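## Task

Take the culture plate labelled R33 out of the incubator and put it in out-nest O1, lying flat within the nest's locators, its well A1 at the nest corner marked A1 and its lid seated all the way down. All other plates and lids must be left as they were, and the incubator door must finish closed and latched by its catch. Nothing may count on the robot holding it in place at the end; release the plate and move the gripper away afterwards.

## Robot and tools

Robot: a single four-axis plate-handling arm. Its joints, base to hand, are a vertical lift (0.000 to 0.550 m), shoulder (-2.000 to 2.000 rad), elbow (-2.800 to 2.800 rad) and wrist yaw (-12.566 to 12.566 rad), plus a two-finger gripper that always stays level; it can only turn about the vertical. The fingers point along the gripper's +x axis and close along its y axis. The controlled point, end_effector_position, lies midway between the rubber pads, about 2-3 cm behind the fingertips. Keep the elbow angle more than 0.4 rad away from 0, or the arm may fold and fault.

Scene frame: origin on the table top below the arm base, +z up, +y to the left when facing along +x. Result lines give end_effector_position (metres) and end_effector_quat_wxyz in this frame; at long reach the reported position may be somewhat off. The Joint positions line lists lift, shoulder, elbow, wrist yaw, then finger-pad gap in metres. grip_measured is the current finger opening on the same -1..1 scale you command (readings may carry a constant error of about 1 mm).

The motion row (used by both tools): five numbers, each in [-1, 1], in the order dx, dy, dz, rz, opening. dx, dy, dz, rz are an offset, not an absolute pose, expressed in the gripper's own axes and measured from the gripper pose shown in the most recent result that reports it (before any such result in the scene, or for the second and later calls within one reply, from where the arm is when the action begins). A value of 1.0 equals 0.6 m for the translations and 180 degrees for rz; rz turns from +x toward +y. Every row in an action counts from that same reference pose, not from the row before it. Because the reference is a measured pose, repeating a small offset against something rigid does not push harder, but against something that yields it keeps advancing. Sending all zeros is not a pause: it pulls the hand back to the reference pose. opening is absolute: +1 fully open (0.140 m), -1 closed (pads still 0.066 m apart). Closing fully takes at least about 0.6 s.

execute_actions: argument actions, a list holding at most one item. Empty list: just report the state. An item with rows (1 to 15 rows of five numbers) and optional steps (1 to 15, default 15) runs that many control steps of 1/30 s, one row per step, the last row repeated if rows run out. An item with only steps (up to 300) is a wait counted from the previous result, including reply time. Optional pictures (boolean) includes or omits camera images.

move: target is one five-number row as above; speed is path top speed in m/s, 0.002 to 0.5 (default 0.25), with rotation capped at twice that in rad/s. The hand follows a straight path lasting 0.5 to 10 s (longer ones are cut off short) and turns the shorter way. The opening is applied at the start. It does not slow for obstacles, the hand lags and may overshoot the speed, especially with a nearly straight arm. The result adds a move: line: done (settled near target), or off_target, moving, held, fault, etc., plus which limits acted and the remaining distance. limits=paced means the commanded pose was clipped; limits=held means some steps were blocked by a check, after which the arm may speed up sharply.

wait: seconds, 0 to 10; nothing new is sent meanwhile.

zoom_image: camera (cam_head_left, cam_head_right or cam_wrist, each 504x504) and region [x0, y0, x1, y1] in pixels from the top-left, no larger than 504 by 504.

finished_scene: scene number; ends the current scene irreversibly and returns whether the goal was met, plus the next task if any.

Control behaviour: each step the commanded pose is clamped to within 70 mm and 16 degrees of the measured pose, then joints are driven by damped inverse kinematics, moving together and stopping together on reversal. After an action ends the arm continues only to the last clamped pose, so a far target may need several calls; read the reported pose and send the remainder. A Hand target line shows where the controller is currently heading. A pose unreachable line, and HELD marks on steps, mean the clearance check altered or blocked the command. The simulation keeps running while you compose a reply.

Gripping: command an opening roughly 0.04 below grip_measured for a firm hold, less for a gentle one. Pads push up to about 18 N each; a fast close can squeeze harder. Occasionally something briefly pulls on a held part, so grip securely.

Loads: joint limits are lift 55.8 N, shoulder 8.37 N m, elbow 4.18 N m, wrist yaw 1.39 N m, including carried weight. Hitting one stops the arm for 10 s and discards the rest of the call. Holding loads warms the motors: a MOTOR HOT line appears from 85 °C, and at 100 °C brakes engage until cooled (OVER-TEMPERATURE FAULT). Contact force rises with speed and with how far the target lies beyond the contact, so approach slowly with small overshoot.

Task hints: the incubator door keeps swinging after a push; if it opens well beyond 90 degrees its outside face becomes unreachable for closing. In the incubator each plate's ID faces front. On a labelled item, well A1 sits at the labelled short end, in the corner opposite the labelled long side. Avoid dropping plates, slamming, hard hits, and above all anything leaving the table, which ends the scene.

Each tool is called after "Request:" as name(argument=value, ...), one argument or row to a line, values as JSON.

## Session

Request:
execute_actions(
  actions=[],
)

Scene clock: 0.00 s of 9600.00 s.
end_effector_position=(+0.4222, -0.3688, +0.2493) grip_measured=+1.00 end_effector_quat_wxyz=(-0.162, -0.000, -0.000, +0.987)
Joint positions: [ 0.244 -0.967 -2.575  0.725  0.14 ]
Hand target: +0.422, -0.369, +0.249; -0.162, -0.000, -0.000, +0.987

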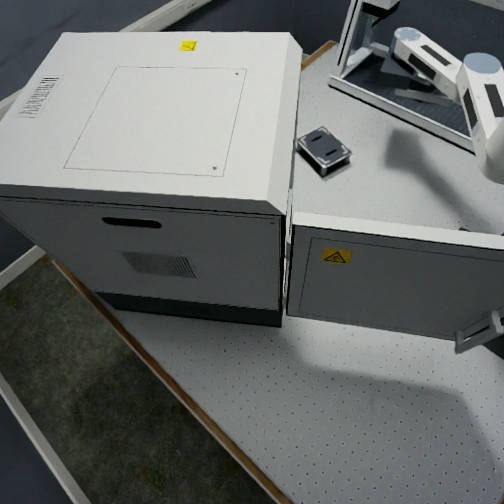

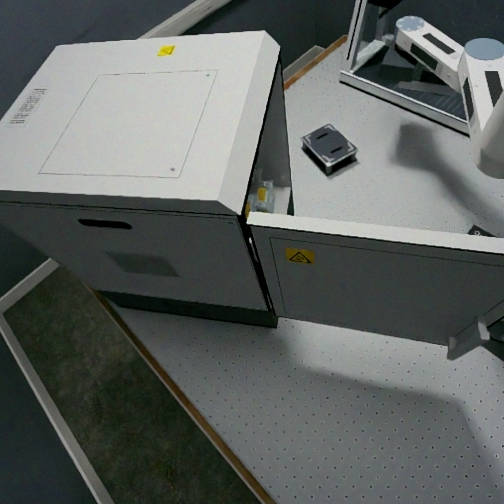

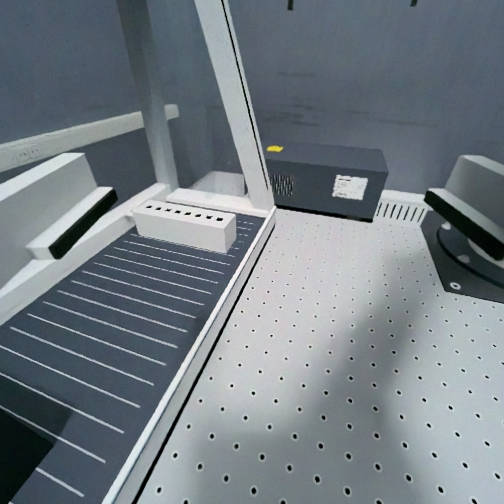

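Request:
move(
  target=[-0.348,-0.365,-0.16,0.822,0.1],
  speed=0.3,
)

Request:
move(
  target=[-0.317,0.395,0.26,0.264,0.1],
  speed=0.2,
)

Request:
zoom_image(
  camera="cam_wrist",
  region=[0,0,400,300],
)

Scene clock: 13.83 s of 9600.00 s.
end_effector_position=(+0.5503, -0.0945, +0.1533) grip_measured=+0.10 end_effector_quat_wxyz=(+0.993, +0.000, +0.000, -0.117)
Joint positions: [ 0.148 -1.192 -0.979  1.936  0.107]
Hand target: +0.550, -0.095, +0.153; +0.993, +0.000, +0.000, -0.117
Off the commanded pose: 0.000 m, 0 deg.
After step 90, 6.20 s passed at rest.
move: done

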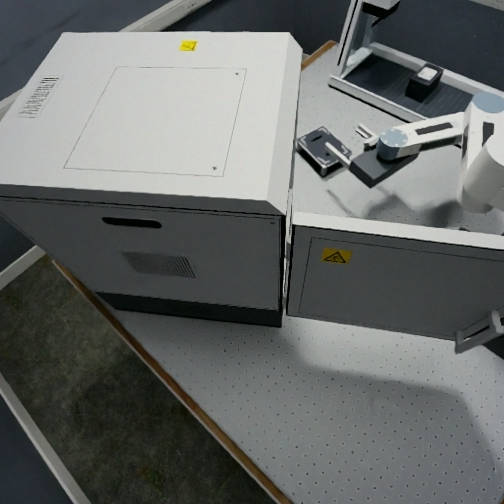

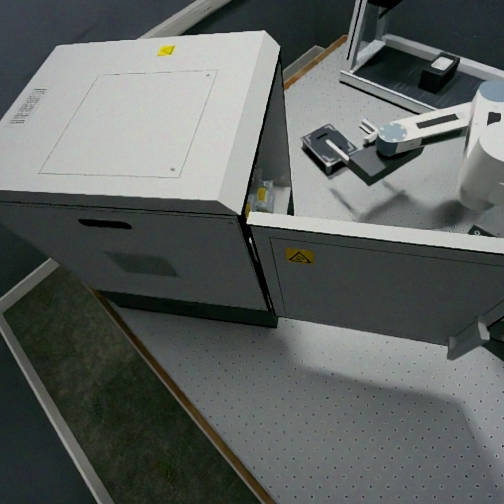

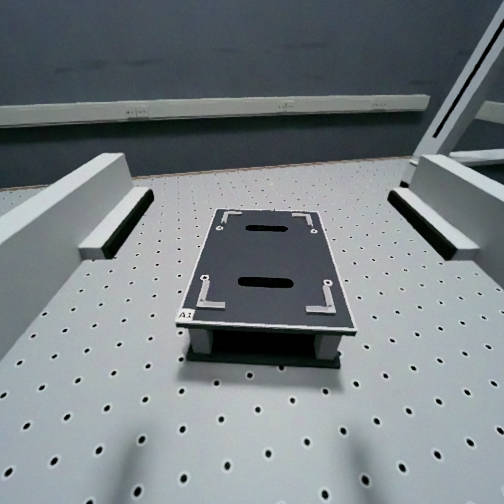

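Scene clock: 16.27 s of 9600.00 s.
end_effector_position=(+0.4204, +0.1802, +0.3094) grip_measured=+0.10 end_effector_quat_wxyz=(+0.956, +0.000, +0.000, +0.293)
Joint positions: [ 0.304 -0.359 -0.626  1.58   0.107]
Hand target: +0.420, +0.180, +0.309; +0.956, +0.000, +0.000, +0.293
Off the commanded pose: 0.000 m, 0 deg.
move: done

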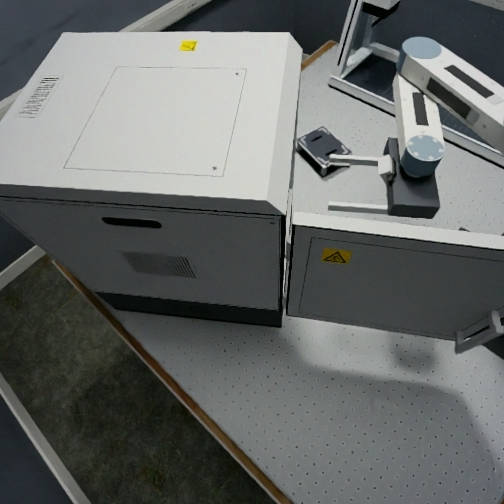

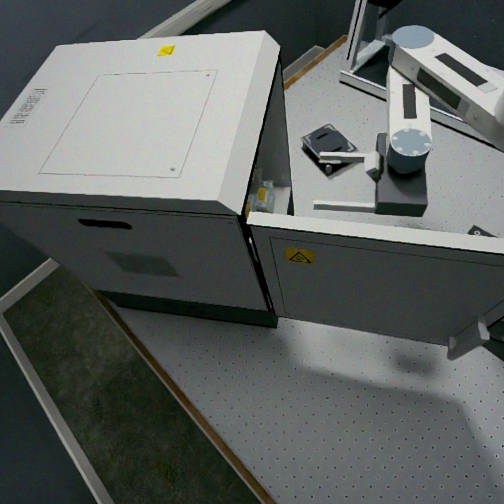

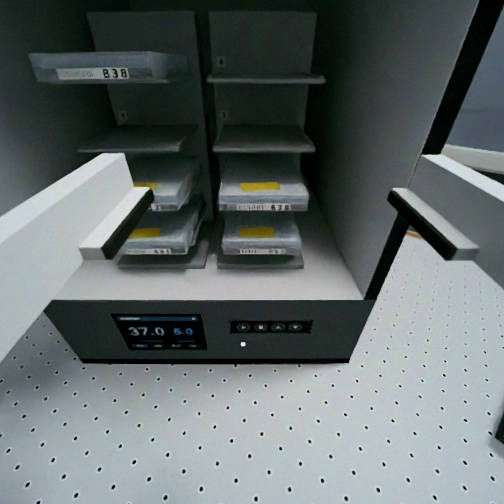

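Region (0, 0, 400, 300) of cam_wrist's 504x504 image, scaled by 1.260, with more detail than that image has; it fills the top 378 rows of this view, and the rest is white.

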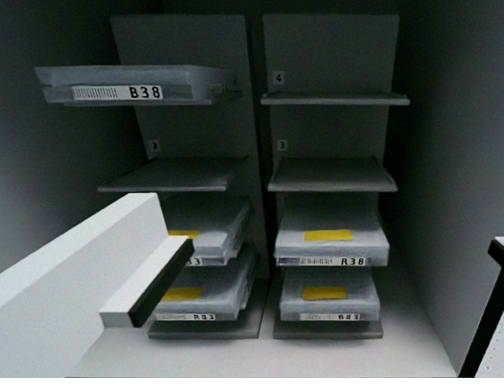

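Request:
move(
  target=[0.14,0.2,-0.108,0.004,0.1],
  speed=0.12,
)

Request:
move(
  target=[0.04,0,0,0,0.1],
  speed=0.05,
)

Scene clock: 25.20 s of 9600.00 s.
end_effector_position=(+0.4227, +0.3267, +0.2445) grip_measured=+0.10 end_effector_quat_wxyz=(+0.954, +0.000, +0.000, +0.299)
Joint positions: [ 0.24   0.192 -1.129  1.545  0.107]
Hand target: +0.423, +0.327, +0.245; +0.954, +0.000, +0.000, +0.299
Off the commanded pose: 0.000 m, 0 deg.
After step 90, 4.27 s passed at rest.
move: done

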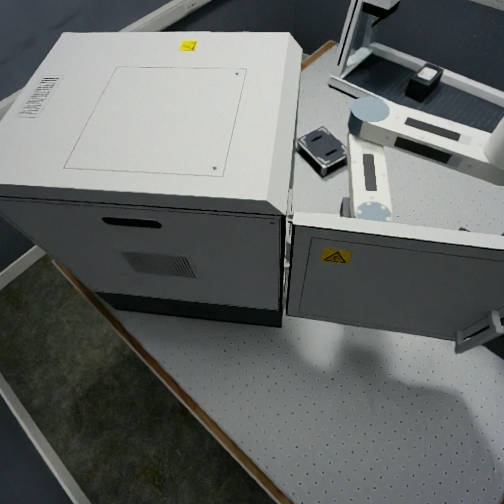

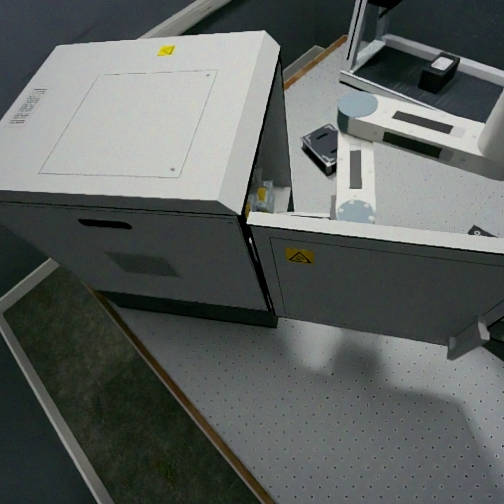

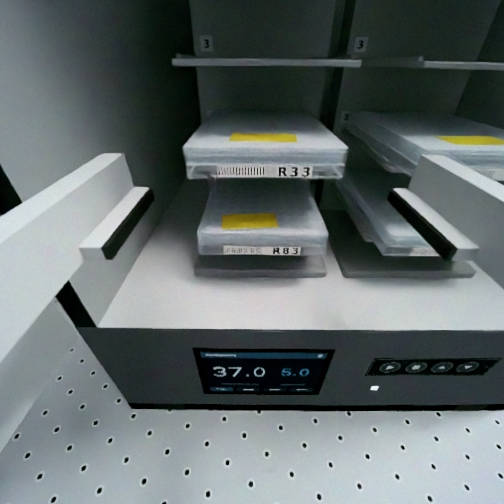

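Scene clock: 25.93 s of 9600.00 s.
end_effector_position=(+0.4426, +0.3403, +0.2445) grip_measured=+0.10 end_effector_quat_wxyz=(+0.954, +0.000, +0.000, +0.299)
Joint positions: [ 0.24   0.194 -1.23   1.644  0.107]
Hand target: +0.442, +0.340, +0.245; +0.954, +0.000, +0.000, +0.299
Off the commanded pose: 0.000 m, 0 deg.
move: done

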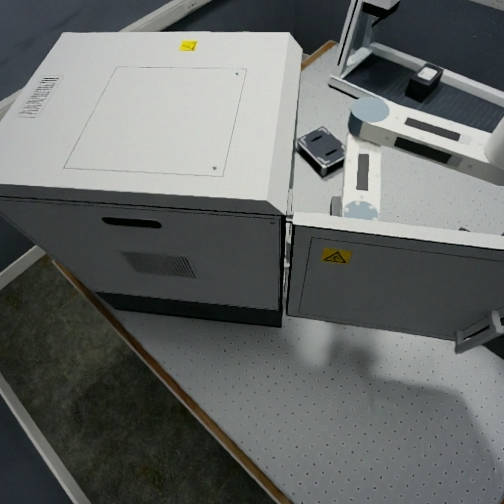

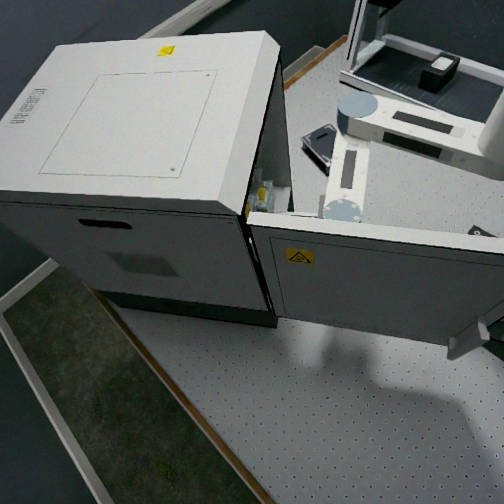

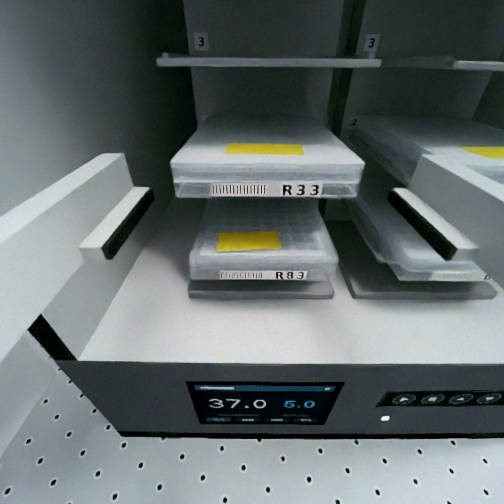

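Request:
move(
  target=[0.148,0.002,0.0035,0,-0.1],
  speed=0.05,
)

Request:
move(
  target=[0,0,0,0,-0.42],
)

Scene clock: 33.27 s of 9600.00 s.
end_effector_position=(+0.5150, +0.3919, +0.2466) grip_measured=-0.10 end_effector_quat_wxyz=(+0.954, +0.000, +0.000, +0.299)
Joint positions: [ 0.242  0.276 -1.66   1.991  0.099]
Hand target: +0.515, +0.392, +0.247; +0.954, +0.000, +0.000, +0.299
Off the commanded pose: 0.000 m, 0 deg.
After step 90, 2.30 s passed at rest.
move: done

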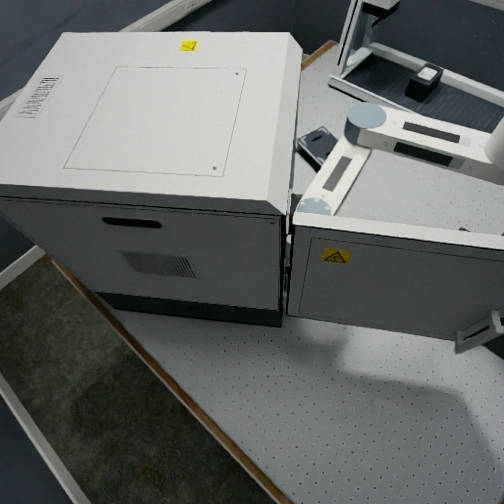

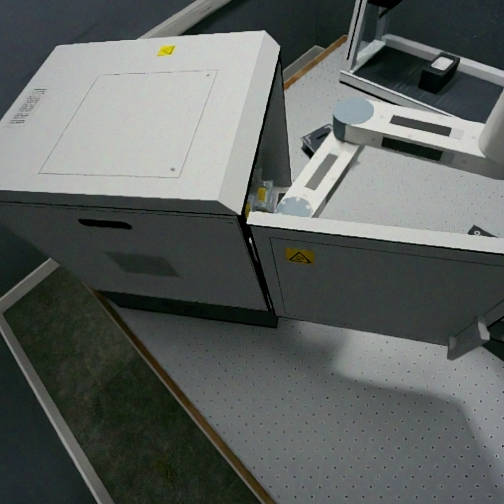

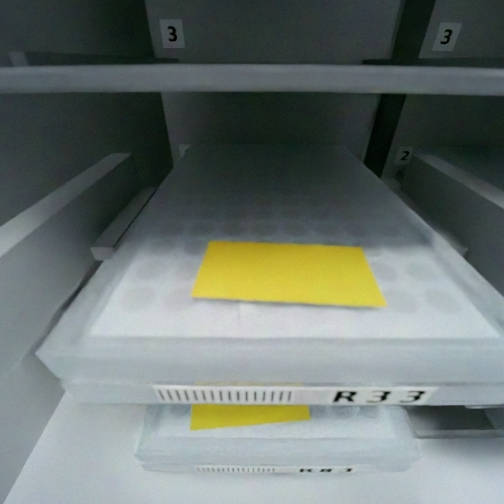

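Scene clock: 33.77 s of 9600.00 s.
end_effector_position=(+0.5150, +0.3919, +0.2466) grip_measured=-0.42 end_effector_quat_wxyz=(+0.954, +0.000, +0.000, +0.299)
Joint positions: [ 0.242  0.276 -1.66   1.991  0.087]
Hand target: +0.515, +0.392, +0.247; +0.954, +0.000, +0.000, +0.299
Off the commanded pose: 0.000 m, 0 deg.
move: done

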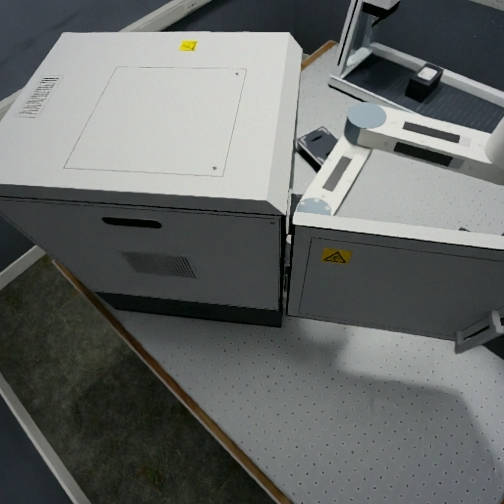

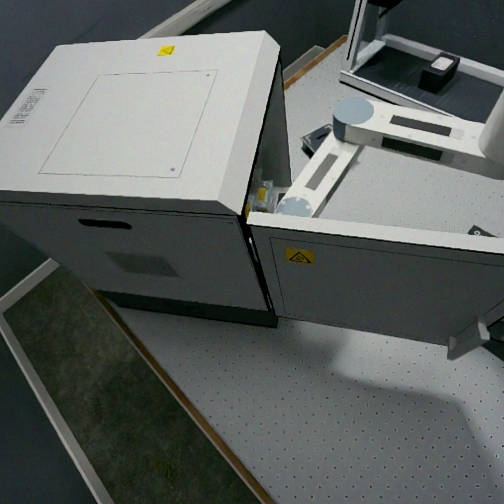

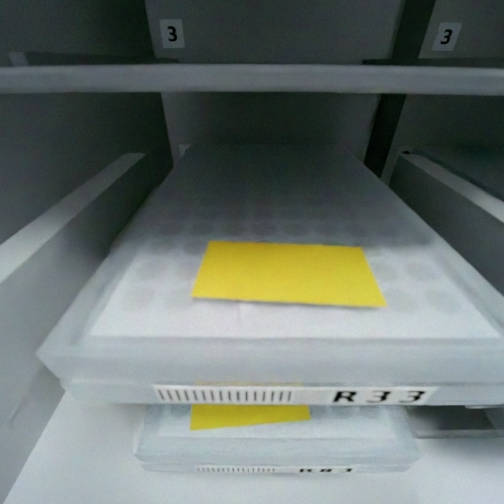

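Request:
move(
  target=[0,0,0,0,-0.54],
)

Request:
move(
  target=[0,0,0.012,0,-0.54],
  speed=0.01,
)

Scene clock: 37.87 s of 9600.00 s.
end_effector_position=(+0.5150, +0.3919, +0.2466) grip_measured=-0.47 end_effector_quat_wxyz=(+0.954, +0.000, +0.000, +0.299)
Joint positions: [ 0.242  0.276 -1.66   1.991  0.086]
Hand target: +0.515, +0.392, +0.247; +0.954, +0.000, +0.000, +0.299
Off the commanded pose: 0.000 m, 0 deg.
After step 90, 0.60 s passed at rest.
move: done

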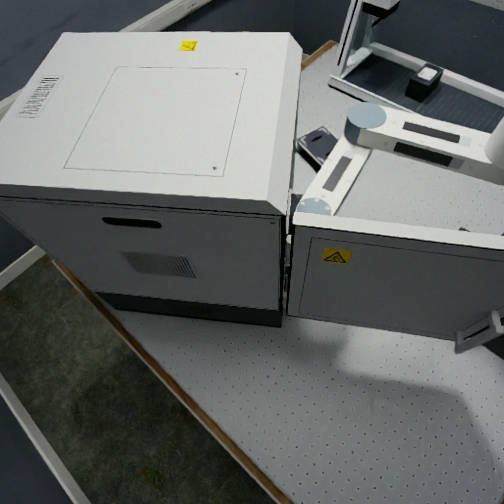

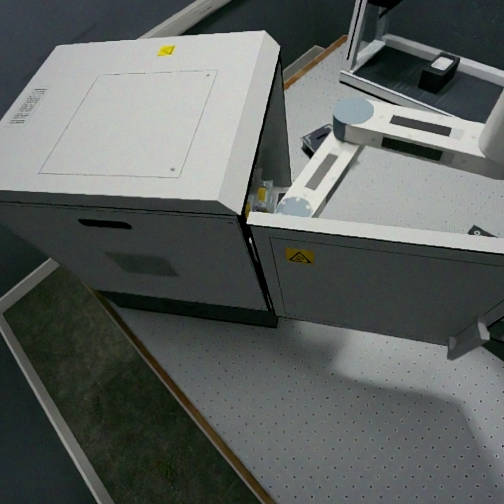

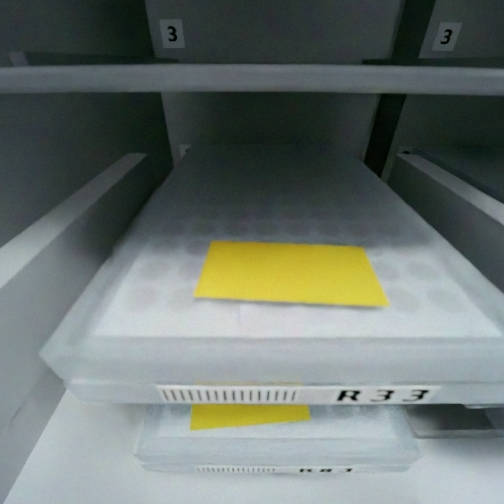

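Scene clock: 38.80 s of 9600.00 s.
end_effector_position=(+0.5150, +0.3919, +0.2538) grip_measured=-0.47 end_effector_quat_wxyz=(+0.954, +0.000, +0.000, +0.299)
Joint positions: [ 0.249  0.276 -1.66   1.991  0.086]
Hand target: +0.515, +0.392, +0.254; +0.954, +0.000, +0.000, +0.299
Off the commanded pose: 0.000 m, 0 deg.
move: done

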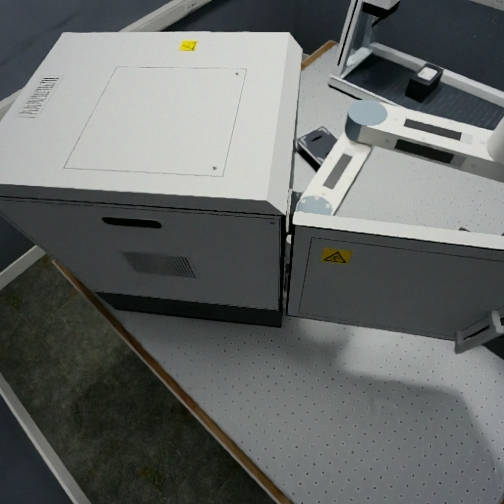

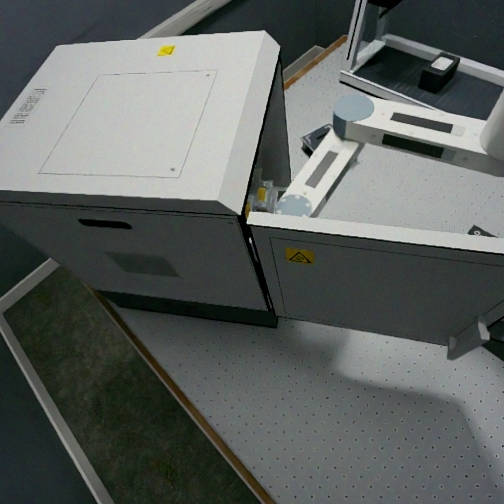

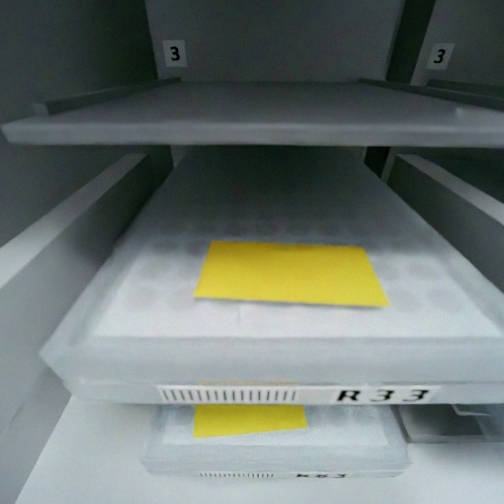

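Request:
move(
  target=[-0.317,0,0,0,-0.54],
  speed=0.12,
)

Request:
move(
  target=[0,-0.317,0,0,-0.54],
  speed=0.15,
)

Request:
move(
  target=[0.008,-0.513,-0.285,-0.283,-0.54],
  speed=0.15,
)

Scene clock: 47.10 s of 9600.00 s.
end_effector_position=(+0.3586, +0.2834, +0.2538) grip_measured=-0.47 end_effector_quat_wxyz=(+0.954, +0.000, +0.000, +0.299)
Joint positions: [ 0.249  0.265 -0.839  1.181  0.086]
Hand target: +0.359, +0.283, +0.254; +0.954, +0.000, +0.000, +0.299
Off the commanded pose: 0.000 m, 0 deg.
After step 90, 3.43 s passed at rest.
move: done

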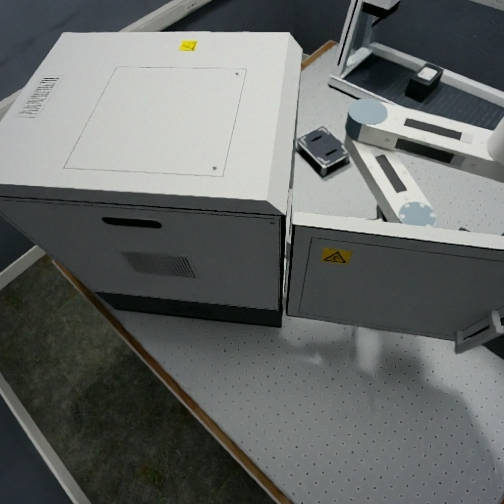

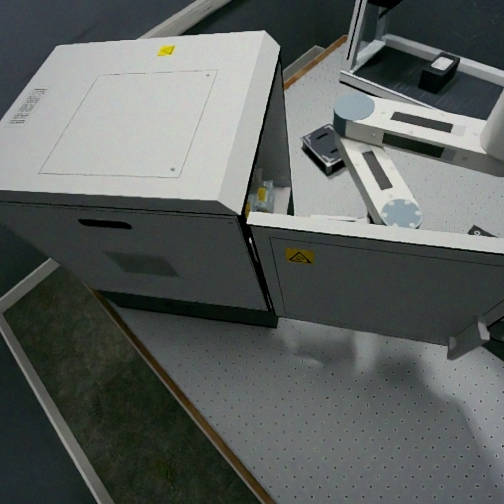

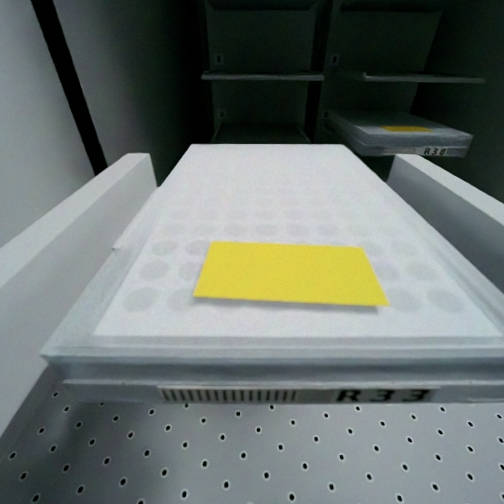

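Scene clock: 48.73 s of 9600.00 s.
end_effector_position=(+0.4671, +0.1271, +0.2538) grip_measured=-0.47 end_effector_quat_wxyz=(+0.954, +0.000, +0.000, +0.299)
Joint positions: [ 0.249 -0.751 -0.704  2.062  0.086]
Hand target: +0.467, +0.127, +0.254; +0.954, +0.000, +0.000, +0.299
Off the commanded pose: 0.000 m, 0 deg.
move: done

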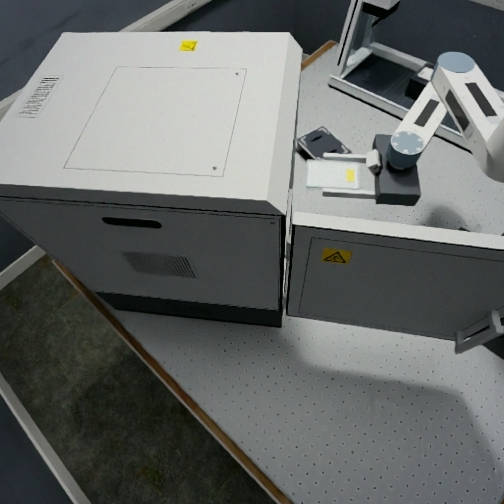

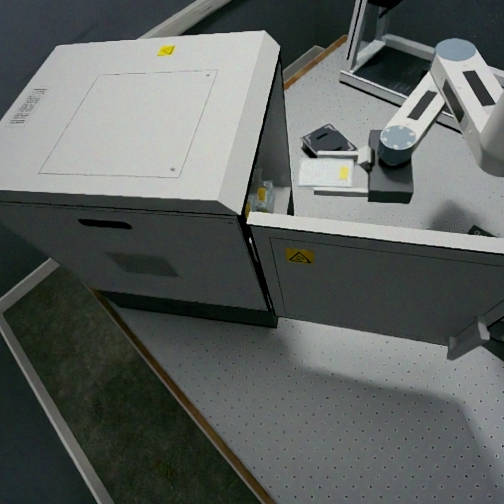

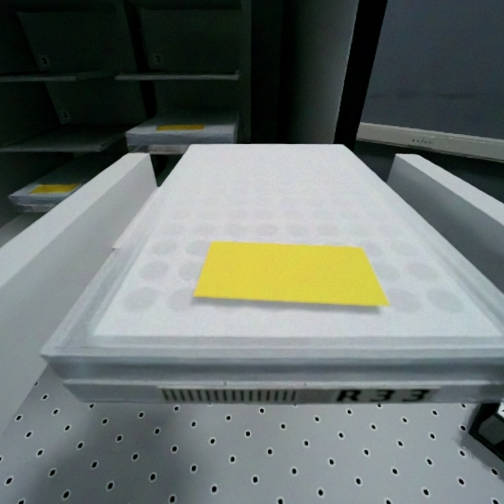

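Scene clock: 52.00 s of 9600.00 s.
end_effector_position=(+0.6464, -0.1232, +0.0827) grip_measured=-0.47 end_effector_quat_wxyz=(+0.990, +0.000, +0.000, -0.141)
Joint positions: [ 0.078 -1.001 -1.456  2.174  0.086]
Hand target: +0.646, -0.123, +0.083; +0.990, +0.000, +0.000, -0.141
Off the commanded pose: 0.000 m, 0 deg.
move: done

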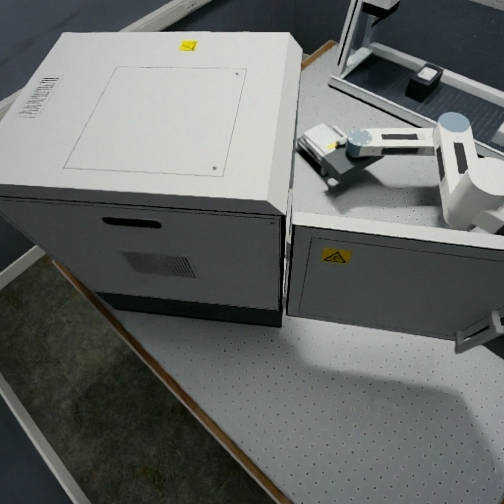

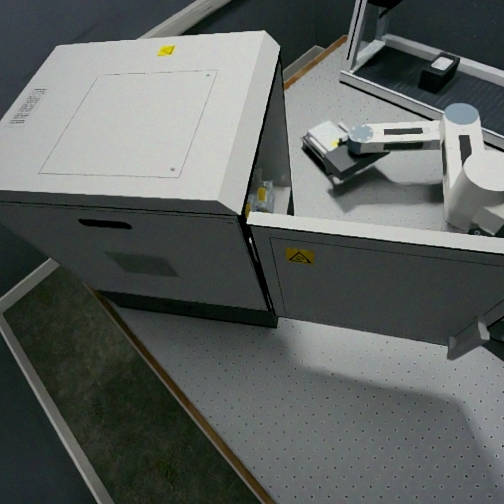

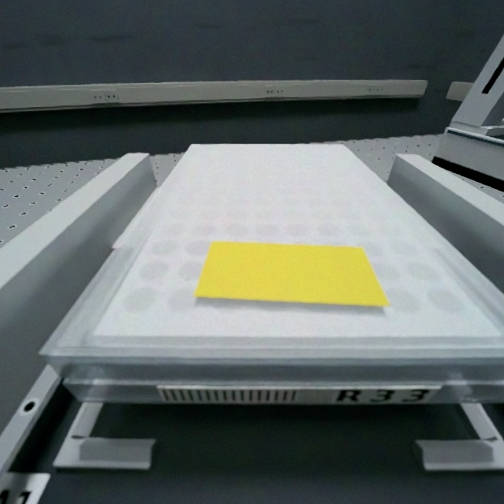

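Request:
move(
  target=[-0.0025,0.0025,-0.016,0,-0.54],
  speed=0.02,
)

Scene clock: 56.23 s of 9600.00 s.
end_effector_position=(+0.6454, -0.1215, +0.0730) grip_measured=-0.47 end_effector_quat_wxyz=(+0.990, +0.000, +0.000, -0.141)
Joint positions: [ 0.068 -1.    -1.449  2.166  0.086]
Hand target: +0.645, -0.121, +0.073; +0.990, +0.000, +0.000, -0.141
Off the commanded pose: 0.000 m, 0 deg.
After step 90, 0.53 s passed at rest.
move: done

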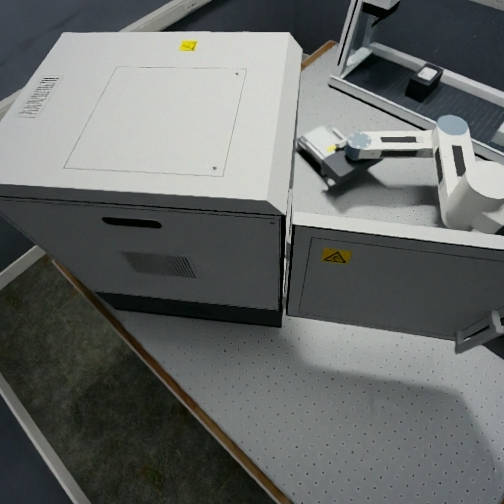

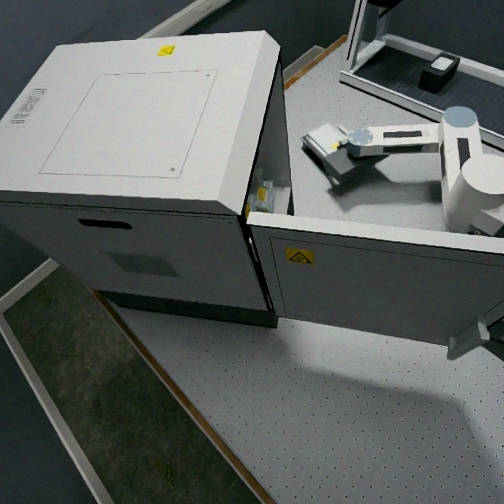

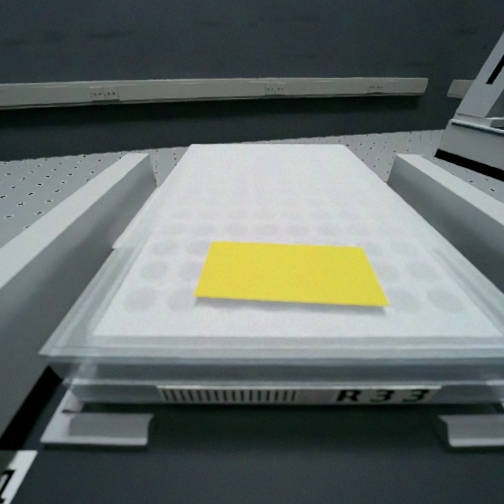

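Request:
move(
  target=[-0.0015,0.0008,-0.006,-0.001,-0.54],
  speed=0.005,
)

Request:
move(
  target=[0,0,0,0,0.2],
)

Request:
move(
  target=[-0.15,0,0.1,0,0.2],
  speed=0.1,
)

Request:
zoom_image(
  camera="cam_wrist",
  region=[150,160,390,340],
)

Scene clock: 65.57 s of 9600.00 s.
end_effector_position=(+0.6446, -0.1213, +0.0694) grip_measured=-0.47 end_effector_quat_wxyz=(+0.990, +0.000, +0.000, -0.143)
Joint positions: [ 0.064 -1.    -1.445  2.157  0.086]
Hand target: +0.645, -0.121, +0.069; +0.990, +0.000, +0.000, -0.143
Off the commanded pose: 0.001 m, 0 deg.
After step 90, 5.37 s passed at rest.
move: done

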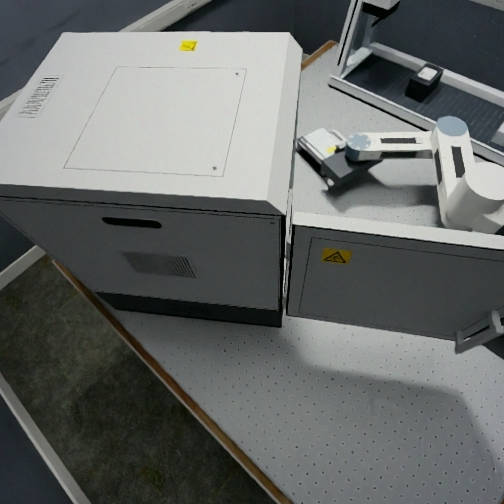

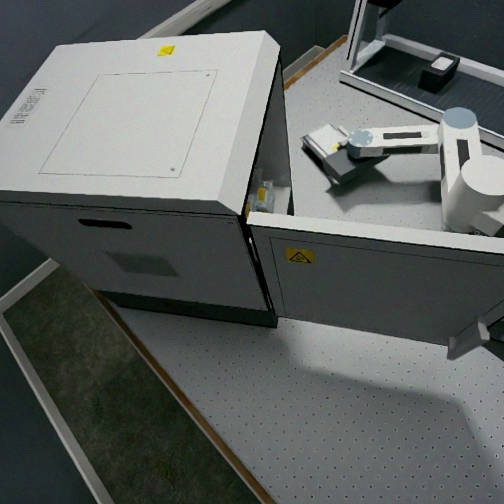

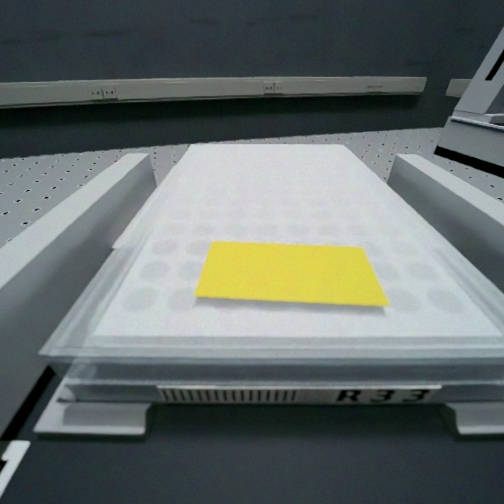

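Scene clock: 66.07 s of 9600.00 s.
end_effector_position=(+0.6446, -0.1214, +0.0694) grip_measured=+0.20 end_effector_quat_wxyz=(+0.990, +0.000, +0.000, -0.144)
Joint positions: [ 0.064 -1.    -1.445  2.157  0.11 ]
Hand target: +0.645, -0.121, +0.069; +0.990, +0.000, +0.000, -0.143
Off the commanded pose: 0.000 m, 0 deg.
move: done

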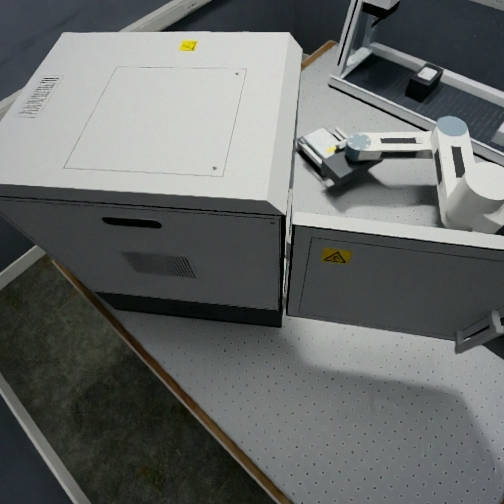

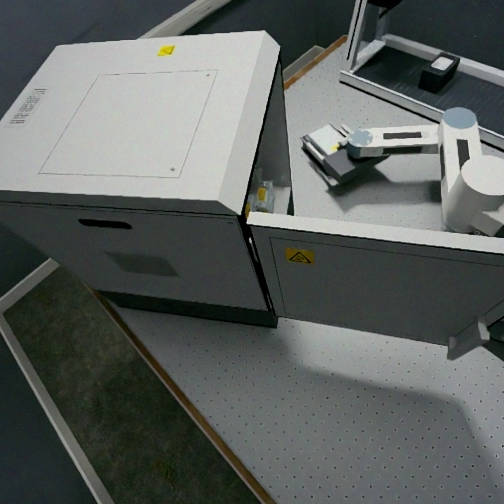

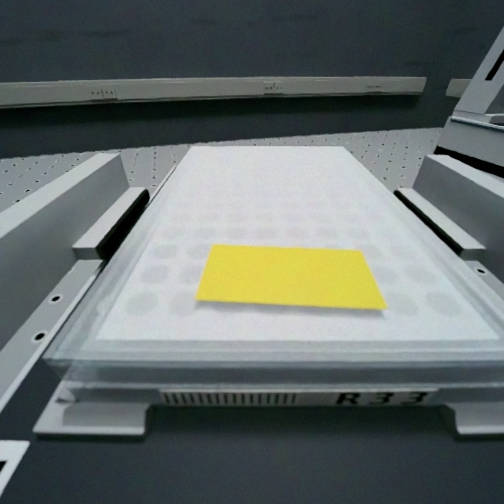

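Scene clock: 67.43 s of 9600.00 s.
end_effector_position=(+0.5583, -0.0956, +0.1295) grip_measured=+0.20 end_effector_quat_wxyz=(+0.990, +0.000, +0.000, -0.143)
Joint positions: [ 0.124 -1.146 -1.016  1.875  0.11 ]
Hand target: +0.558, -0.096, +0.129; +0.990, +0.000, +0.000, -0.144
Off the commanded pose: 0.000 m, 0 deg.
move: done

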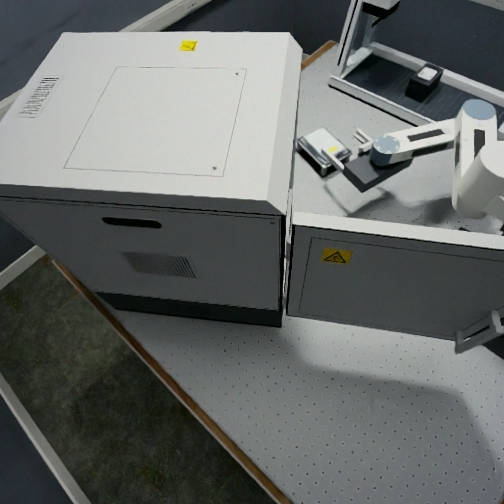

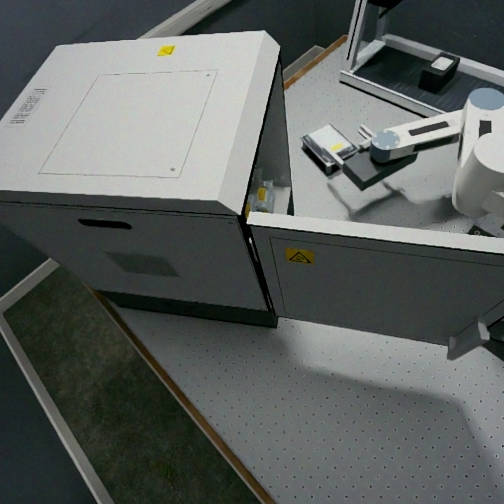

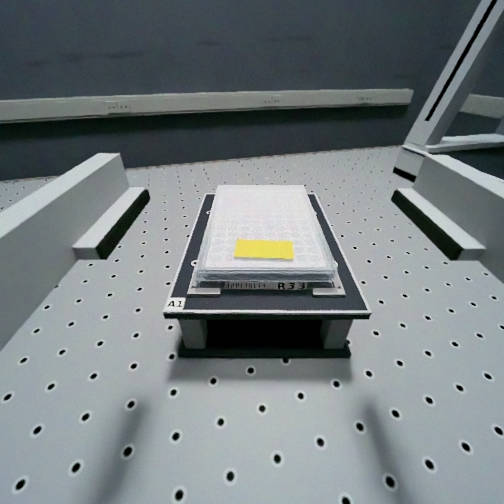

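Region (150, 160, 390, 340) of cam_wrist's 504x504 image, scaled by 2.100, with more detail than that image has; it fills the top 378 rows of this view, and the rest is white.

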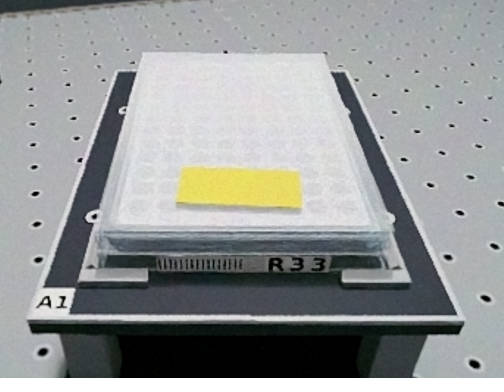

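Request:
move(
  target=[-0.402,0.43,0.7075,0.285,-1],
)

Request:
move(
  target=[-0.112,0.555,0,0,-1],
  speed=0.12,
)

Request:
move(
  target=[0,0,-0.052,0,-1],
  speed=0.03,
)

Scene clock: 78.27 s of 9600.00 s.
end_effector_position=(+0.4003, +0.2202, +0.5540) grip_measured=-0.99 end_effector_quat_wxyz=(+0.954, +0.000, +0.000, +0.299)
Joint positions: [ 0.549 -0.112 -0.684  1.404  0.066]
Hand target: +0.400, +0.220, +0.554; +0.954, +0.000, +0.000, +0.299
Off the commanded pose: 0.000 m, 0 deg.
After step 90, 5.20 s passed at rest.
move: done

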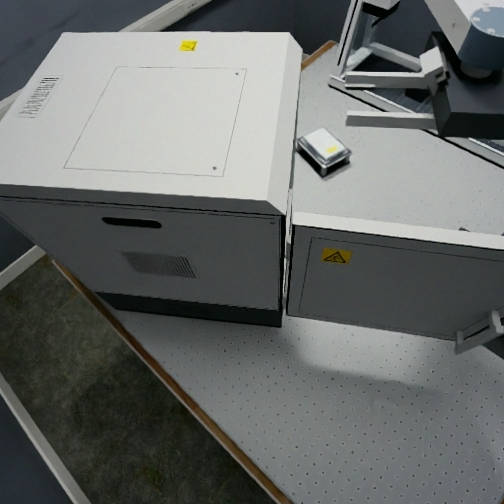

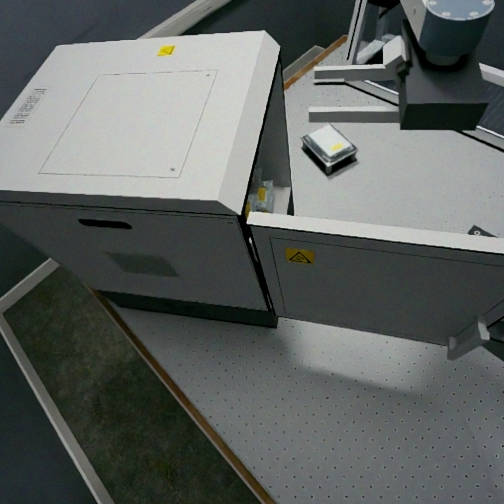

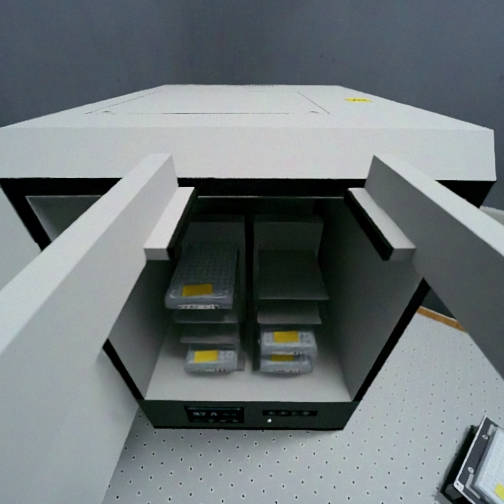

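Scene clock: 81.43 s of 9600.00 s.
end_effector_position=(+0.1551, +0.4553, +0.5541) grip_measured=-0.99 end_effector_quat_wxyz=(+0.954, +0.000, +0.000, +0.299)
Joint positions: [ 0.549  1.281 -1.743  1.07   0.066]
Hand target: +0.155, +0.455, +0.554; +0.954, +0.000, +0.000, +0.299
Off the commanded pose: 0.000 m, 0 deg.
move: done

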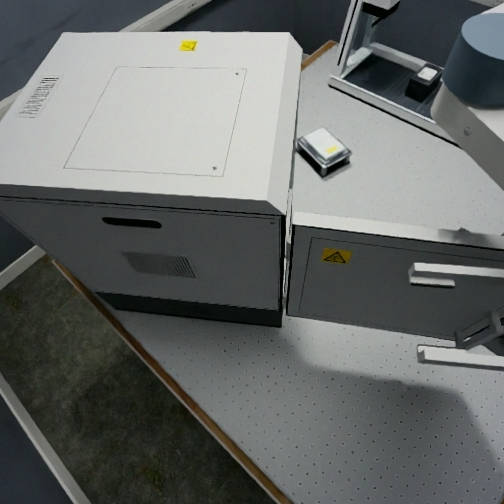

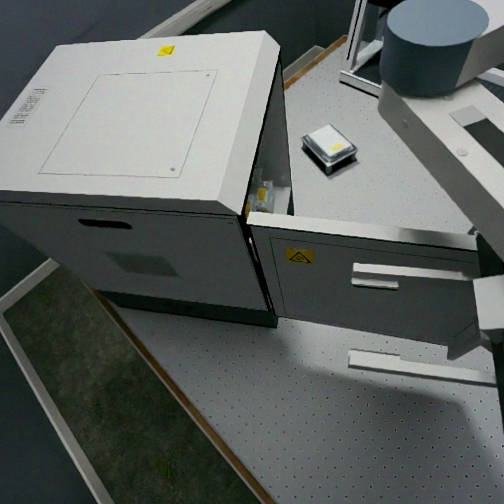

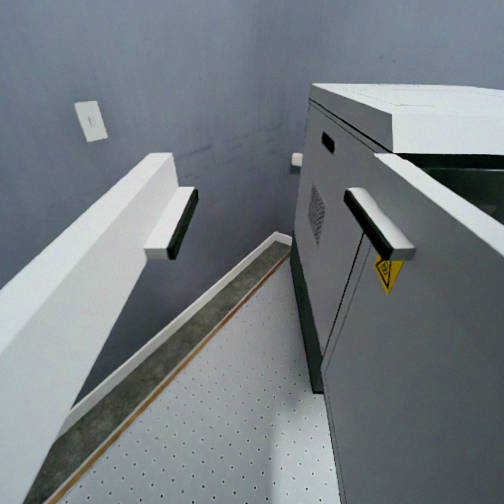

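Scene clock: 82.70 s of 9600.00 s.
end_effector_position=(+0.1551, +0.4553, +0.5228) grip_measured=-0.99 end_effector_quat_wxyz=(+0.954, +0.000, +0.000, +0.299)
Joint positions: [ 0.518  1.281 -1.743  1.07   0.066]
Hand target: +0.155, +0.455, +0.523; +0.954, +0.000, +0.000, +0.299
Off the commanded pose: 0.000 m, 0 deg.
move: done

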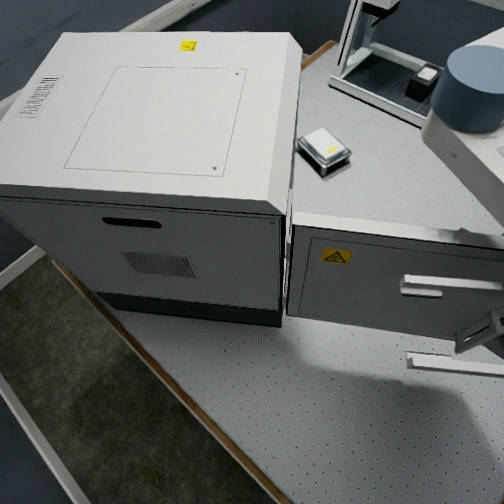

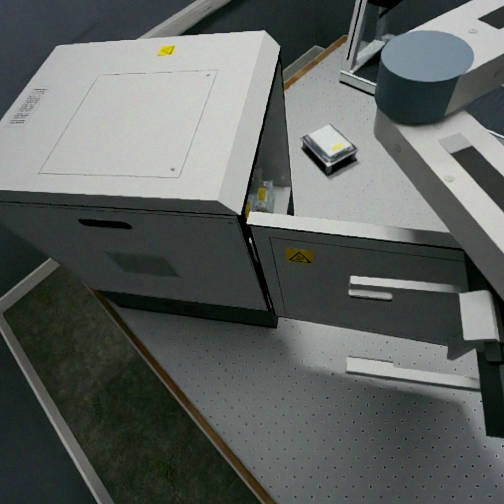

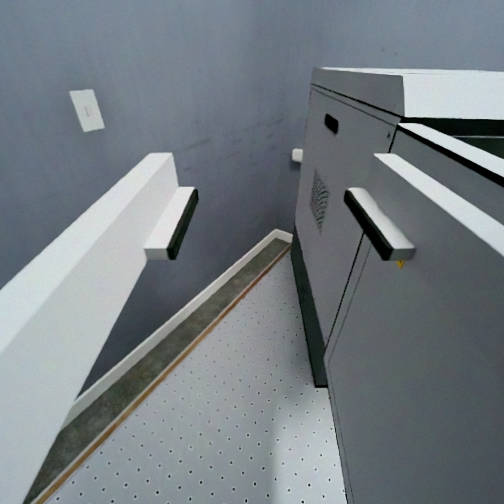

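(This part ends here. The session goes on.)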